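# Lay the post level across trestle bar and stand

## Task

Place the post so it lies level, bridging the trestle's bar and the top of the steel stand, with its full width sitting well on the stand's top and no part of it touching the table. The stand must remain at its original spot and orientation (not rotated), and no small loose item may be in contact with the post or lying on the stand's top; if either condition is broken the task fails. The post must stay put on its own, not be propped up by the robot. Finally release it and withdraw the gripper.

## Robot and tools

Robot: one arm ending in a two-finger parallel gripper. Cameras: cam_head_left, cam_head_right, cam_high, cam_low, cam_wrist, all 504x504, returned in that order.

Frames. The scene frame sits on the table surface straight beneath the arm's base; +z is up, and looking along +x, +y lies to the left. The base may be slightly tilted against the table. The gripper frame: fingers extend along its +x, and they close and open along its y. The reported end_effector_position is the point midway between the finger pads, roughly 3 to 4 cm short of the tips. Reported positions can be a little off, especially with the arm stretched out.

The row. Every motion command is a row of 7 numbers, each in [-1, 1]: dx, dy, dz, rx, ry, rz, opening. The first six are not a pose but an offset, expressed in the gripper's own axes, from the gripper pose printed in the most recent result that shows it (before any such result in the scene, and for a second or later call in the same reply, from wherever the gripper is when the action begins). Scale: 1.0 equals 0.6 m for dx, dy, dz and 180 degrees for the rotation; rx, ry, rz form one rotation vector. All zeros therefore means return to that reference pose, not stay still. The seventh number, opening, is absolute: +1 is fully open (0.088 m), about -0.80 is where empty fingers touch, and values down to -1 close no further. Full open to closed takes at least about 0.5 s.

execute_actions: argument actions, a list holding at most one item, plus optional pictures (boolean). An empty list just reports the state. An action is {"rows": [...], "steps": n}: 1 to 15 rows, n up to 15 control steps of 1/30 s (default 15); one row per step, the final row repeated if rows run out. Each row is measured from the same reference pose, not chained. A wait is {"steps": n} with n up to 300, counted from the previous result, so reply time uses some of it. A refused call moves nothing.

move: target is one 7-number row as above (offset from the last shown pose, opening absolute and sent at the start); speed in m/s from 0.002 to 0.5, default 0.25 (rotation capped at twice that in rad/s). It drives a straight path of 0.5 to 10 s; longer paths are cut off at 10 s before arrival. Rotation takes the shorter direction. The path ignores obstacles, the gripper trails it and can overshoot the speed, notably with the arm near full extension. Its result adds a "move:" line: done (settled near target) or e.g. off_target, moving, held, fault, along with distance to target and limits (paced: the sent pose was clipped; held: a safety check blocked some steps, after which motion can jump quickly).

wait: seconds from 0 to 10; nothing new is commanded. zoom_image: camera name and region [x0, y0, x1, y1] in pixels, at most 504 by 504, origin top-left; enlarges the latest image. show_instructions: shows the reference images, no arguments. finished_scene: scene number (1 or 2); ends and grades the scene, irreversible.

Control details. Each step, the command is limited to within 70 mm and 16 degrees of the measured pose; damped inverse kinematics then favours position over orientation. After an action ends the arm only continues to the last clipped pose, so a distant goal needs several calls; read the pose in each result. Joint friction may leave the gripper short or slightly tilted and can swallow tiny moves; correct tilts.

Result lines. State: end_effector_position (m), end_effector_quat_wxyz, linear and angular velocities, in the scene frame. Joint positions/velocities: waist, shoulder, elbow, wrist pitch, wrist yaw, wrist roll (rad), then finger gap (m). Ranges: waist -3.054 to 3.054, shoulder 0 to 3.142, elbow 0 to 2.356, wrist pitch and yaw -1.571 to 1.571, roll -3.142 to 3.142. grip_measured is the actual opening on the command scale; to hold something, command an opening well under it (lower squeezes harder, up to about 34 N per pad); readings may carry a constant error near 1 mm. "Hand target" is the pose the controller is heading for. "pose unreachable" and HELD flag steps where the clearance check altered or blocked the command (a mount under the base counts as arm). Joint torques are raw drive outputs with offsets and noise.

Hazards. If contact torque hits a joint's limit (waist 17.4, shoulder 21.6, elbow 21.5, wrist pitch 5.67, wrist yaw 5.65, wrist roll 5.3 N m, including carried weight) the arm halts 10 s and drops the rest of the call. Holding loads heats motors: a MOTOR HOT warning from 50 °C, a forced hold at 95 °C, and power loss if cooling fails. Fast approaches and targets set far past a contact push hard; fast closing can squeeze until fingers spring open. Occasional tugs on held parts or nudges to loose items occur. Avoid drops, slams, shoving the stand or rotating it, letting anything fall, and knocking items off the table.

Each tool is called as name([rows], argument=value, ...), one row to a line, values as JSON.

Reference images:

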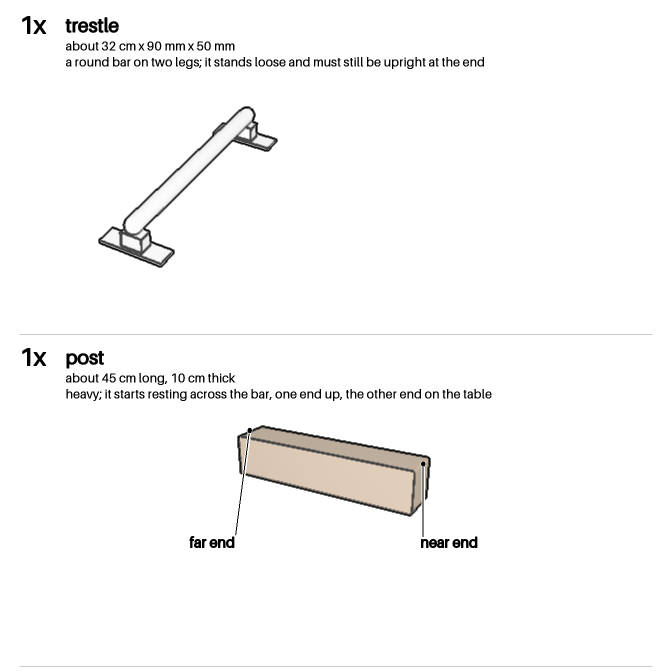

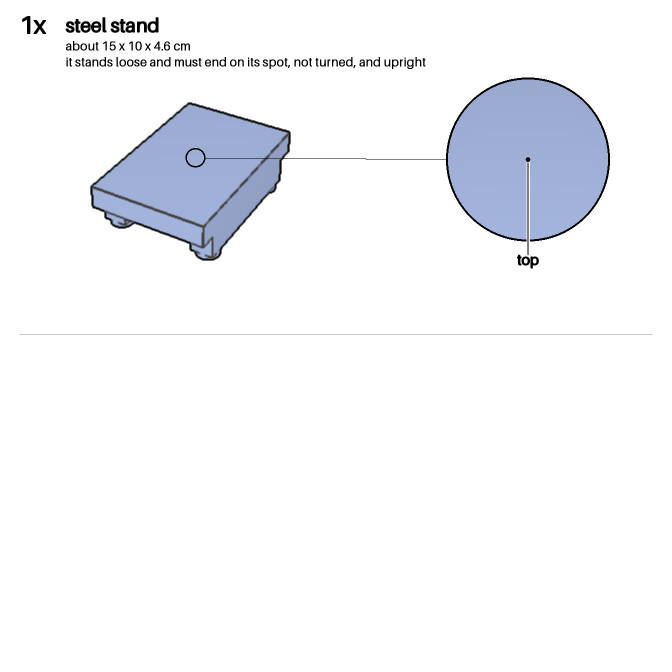

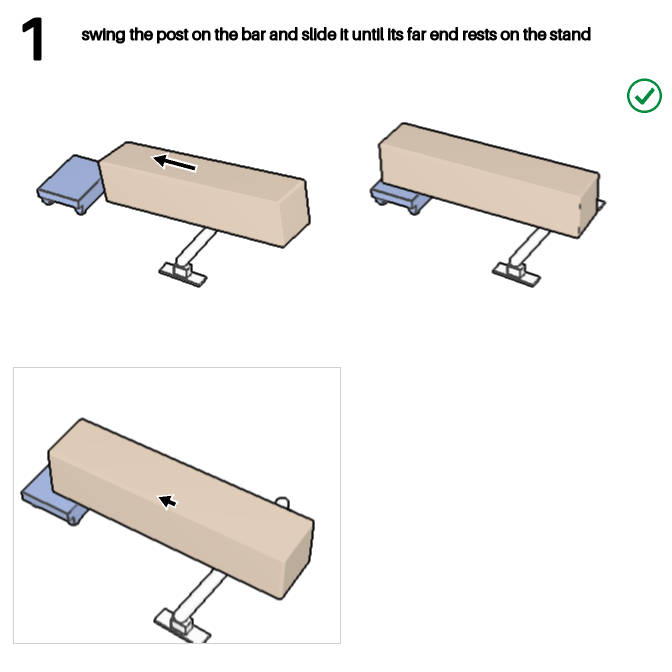

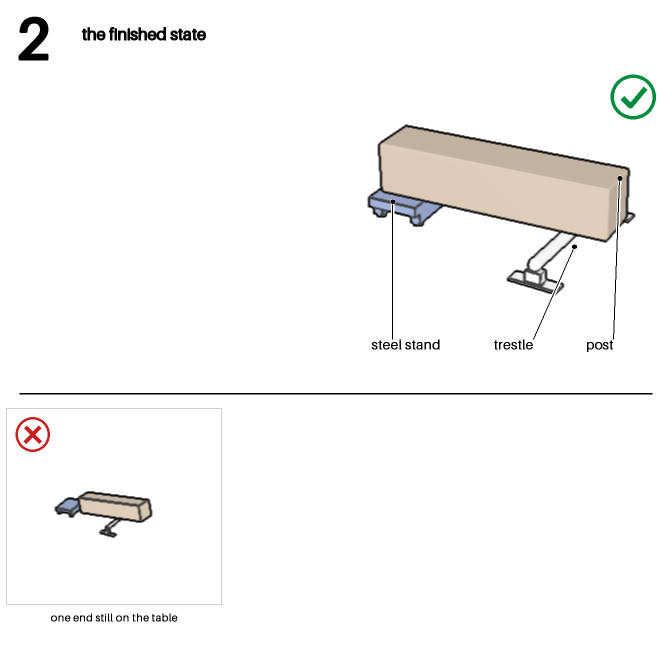

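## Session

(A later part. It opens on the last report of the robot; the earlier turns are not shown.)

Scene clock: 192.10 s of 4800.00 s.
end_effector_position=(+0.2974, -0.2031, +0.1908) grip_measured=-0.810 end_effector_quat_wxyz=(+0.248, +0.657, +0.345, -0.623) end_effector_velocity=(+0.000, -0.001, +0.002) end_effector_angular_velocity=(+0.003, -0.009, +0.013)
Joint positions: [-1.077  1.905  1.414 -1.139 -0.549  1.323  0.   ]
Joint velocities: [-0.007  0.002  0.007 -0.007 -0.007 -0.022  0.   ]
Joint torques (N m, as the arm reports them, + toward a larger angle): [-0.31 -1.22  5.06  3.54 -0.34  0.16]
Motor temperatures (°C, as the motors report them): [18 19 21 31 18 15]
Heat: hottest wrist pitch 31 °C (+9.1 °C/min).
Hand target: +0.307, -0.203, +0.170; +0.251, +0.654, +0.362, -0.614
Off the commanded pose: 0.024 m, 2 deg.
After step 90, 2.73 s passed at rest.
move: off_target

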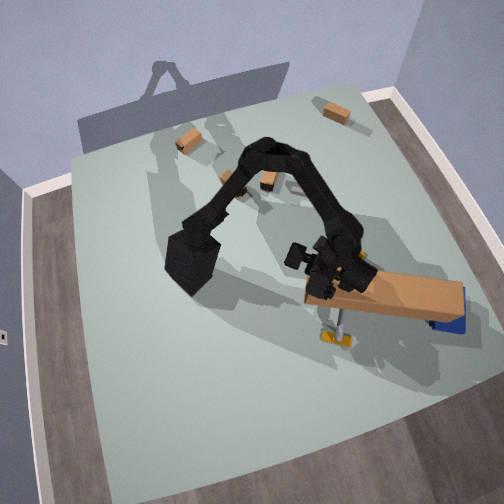

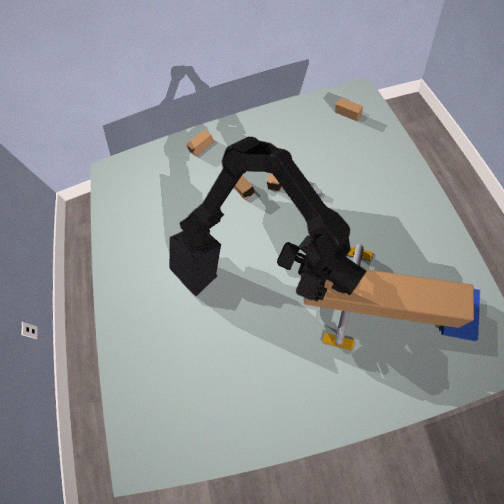

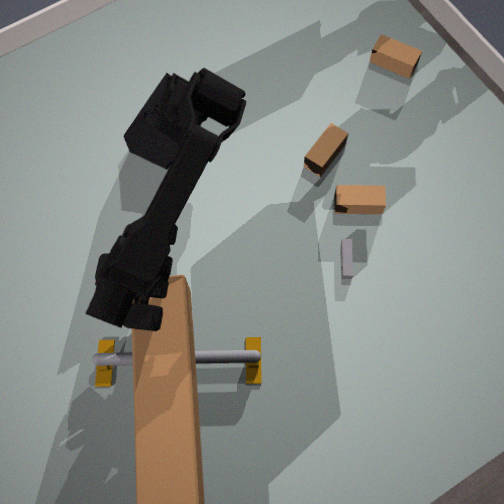

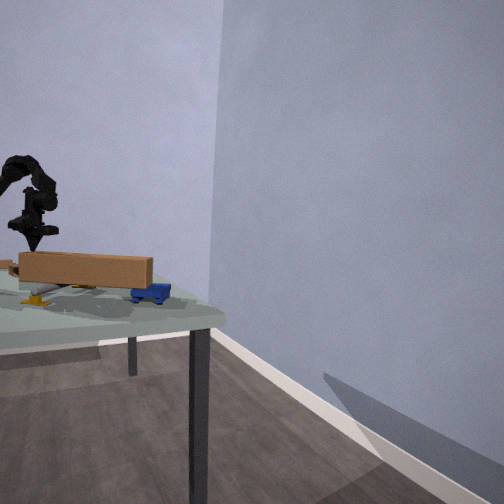

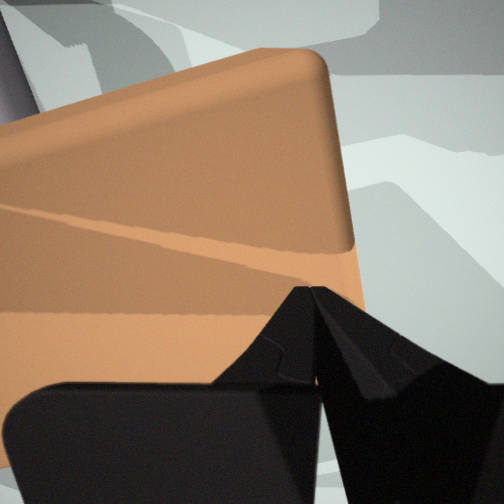

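move(target=[0.05,0.03,-0.012,0,0,0.11,-1], speed=0.05)

move(target=[-0.2,-0.03,0,0,0,0,-1], speed=0.15)

zoom_image(camera="cam_head_left", region=[280,220,504,370])

Scene clock: 199.97 s of 4800.00 s.
end_effector_position=(+0.3125, -0.2184, +0.1878) grip_measured=-0.810 end_effector_quat_wxyz=(+0.369, +0.708, +0.197, -0.569) end_effector_velocity=(+0.000, +0.001, +0.001) end_effector_angular_velocity=(-0.005, -0.016, +0.001)
Joint positions: [-1.077  1.674  1.049 -0.521 -0.572  1.599  0.   ]
Joint velocities: [-0.002 -0.012 -0.017  0.022 -0.007  0.007  0.   ]
Joint torques (N m, as the arm reports them, + toward a larger angle): [ 1.66 -1.36  1.89  2.5   0.01  0.16]
Motor temperatures (°C, as the motors report them): [18 19 22 34 18 15]
Heat: hottest wrist pitch 34 °C (+12.1 °C/min).
Hand target: +0.313, -0.204, +0.161; +0.353, +0.705, +0.228, -0.572
Off the commanded pose: 0.031 m, 4 deg.
After step 90, 1.13 s passed at rest.
move: off_target

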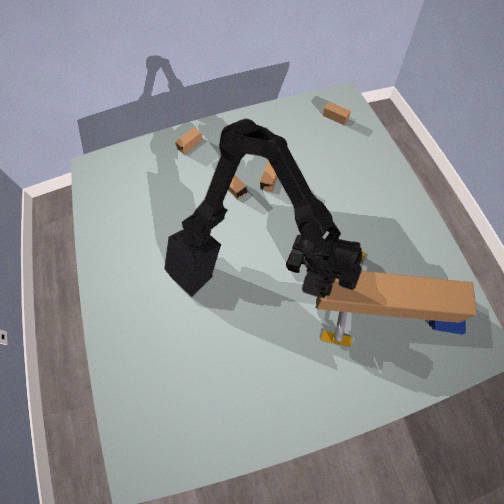

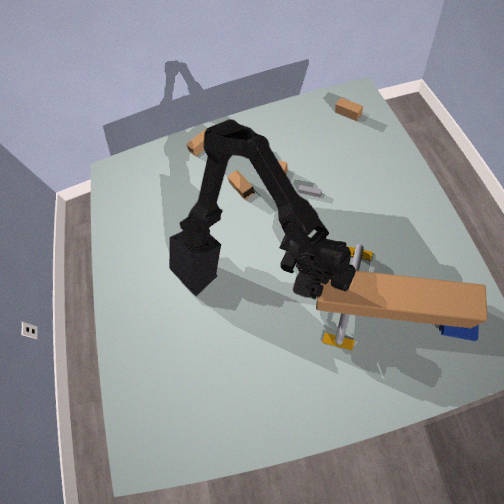

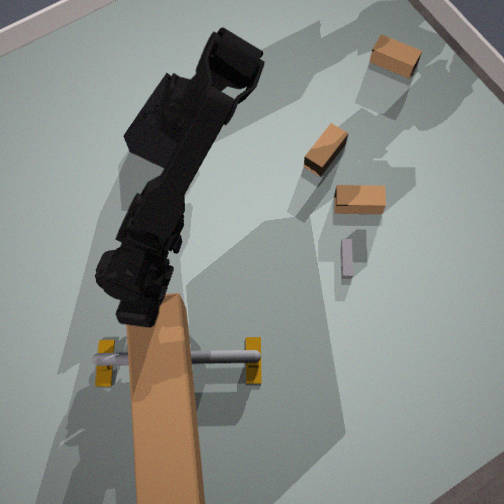

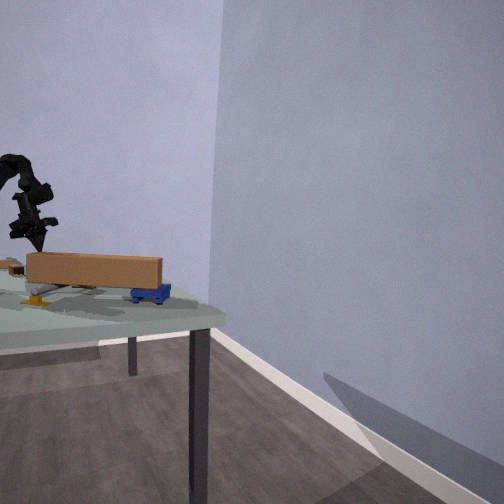

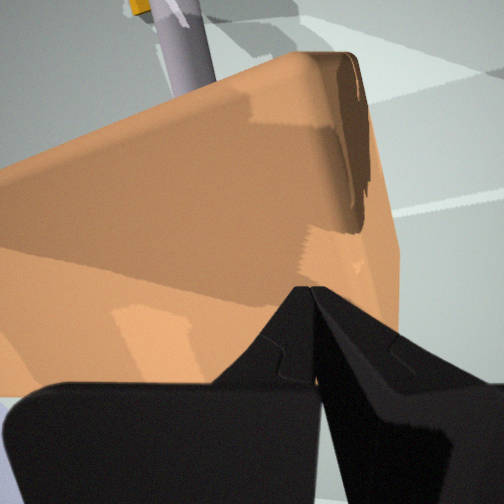

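Scene clock: 201.27 s of 4800.00 s.
end_effector_position=(+0.2652, -0.1883, +0.2906) grip_measured=-0.810 end_effector_quat_wxyz=(+0.361, +0.709, +0.199, -0.573) end_effector_velocity=(-0.005, +0.002, +0.002) end_effector_angular_velocity=(+0.004, +0.018, +0.010)
Joint positions: [-1.319  1.456  1.175 -1.043 -0.649  1.321  0.   ]
Joint velocities: [-0.012 -0.002  0.007 -0.037  0.007 -0.037  0.   ]
Joint torques (N m, as the arm reports them, + toward a larger angle): [-3.49 -5.69  5.75  0.8  -0.2  -0.13]
Motor temperatures (°C, as the motors report them): [18 19 22 33 18 15]
Heat: hottest wrist pitch 33 °C (+11.0 °C/min).
Hand target: +0.267, -0.189, +0.296; +0.369, +0.708, +0.197, -0.569
Off the commanded pose: 0.006 m, 1 deg.
move: done

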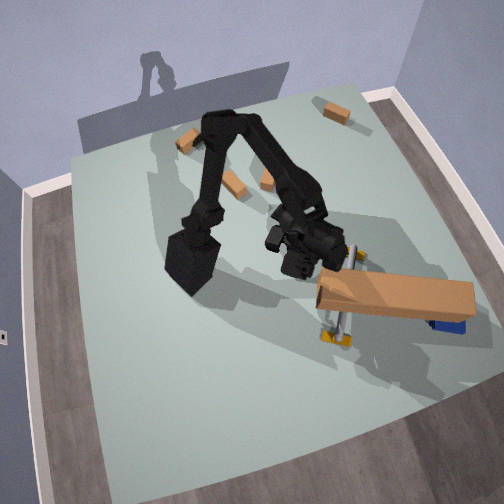

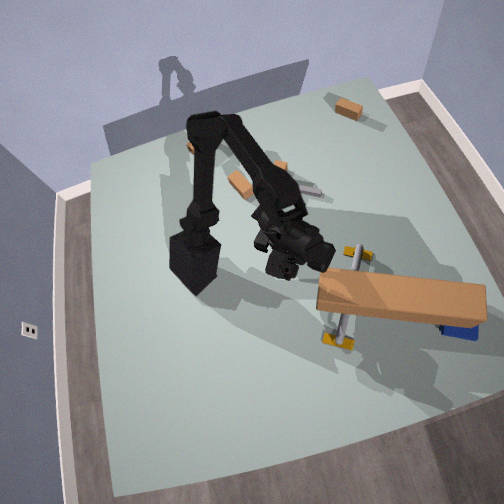

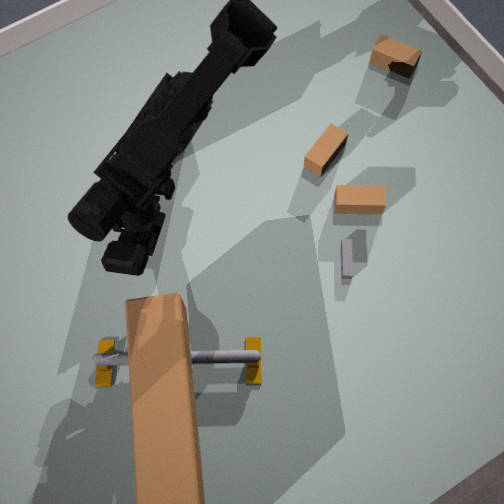

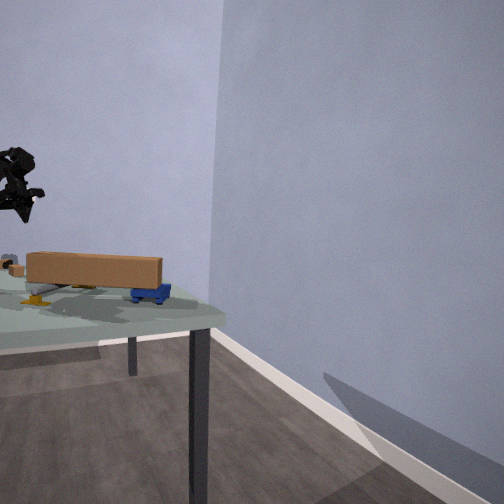

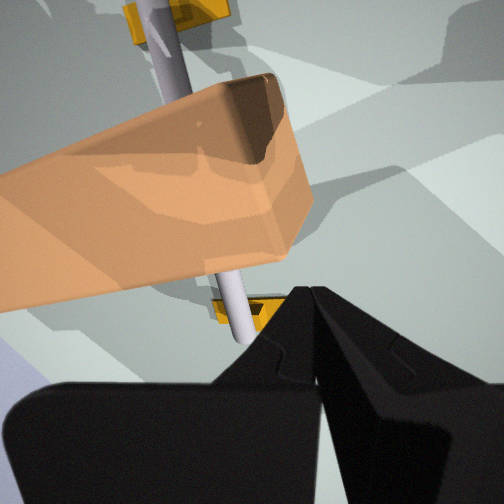

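Region (280, 220, 504, 370) of cam_head_left's 504x504 image, scaled by 2.250, with more detail than that image has; it fills the top 338 rows of this view, and the rest is white.

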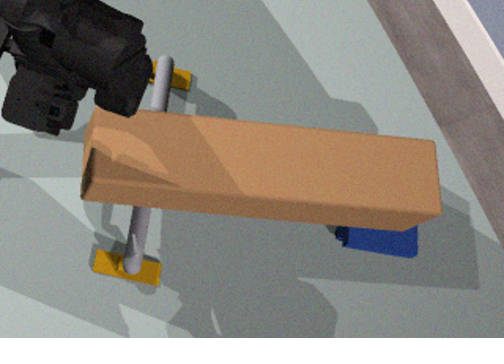

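finished_scene(scene=1)

The scene is finished: the task was done.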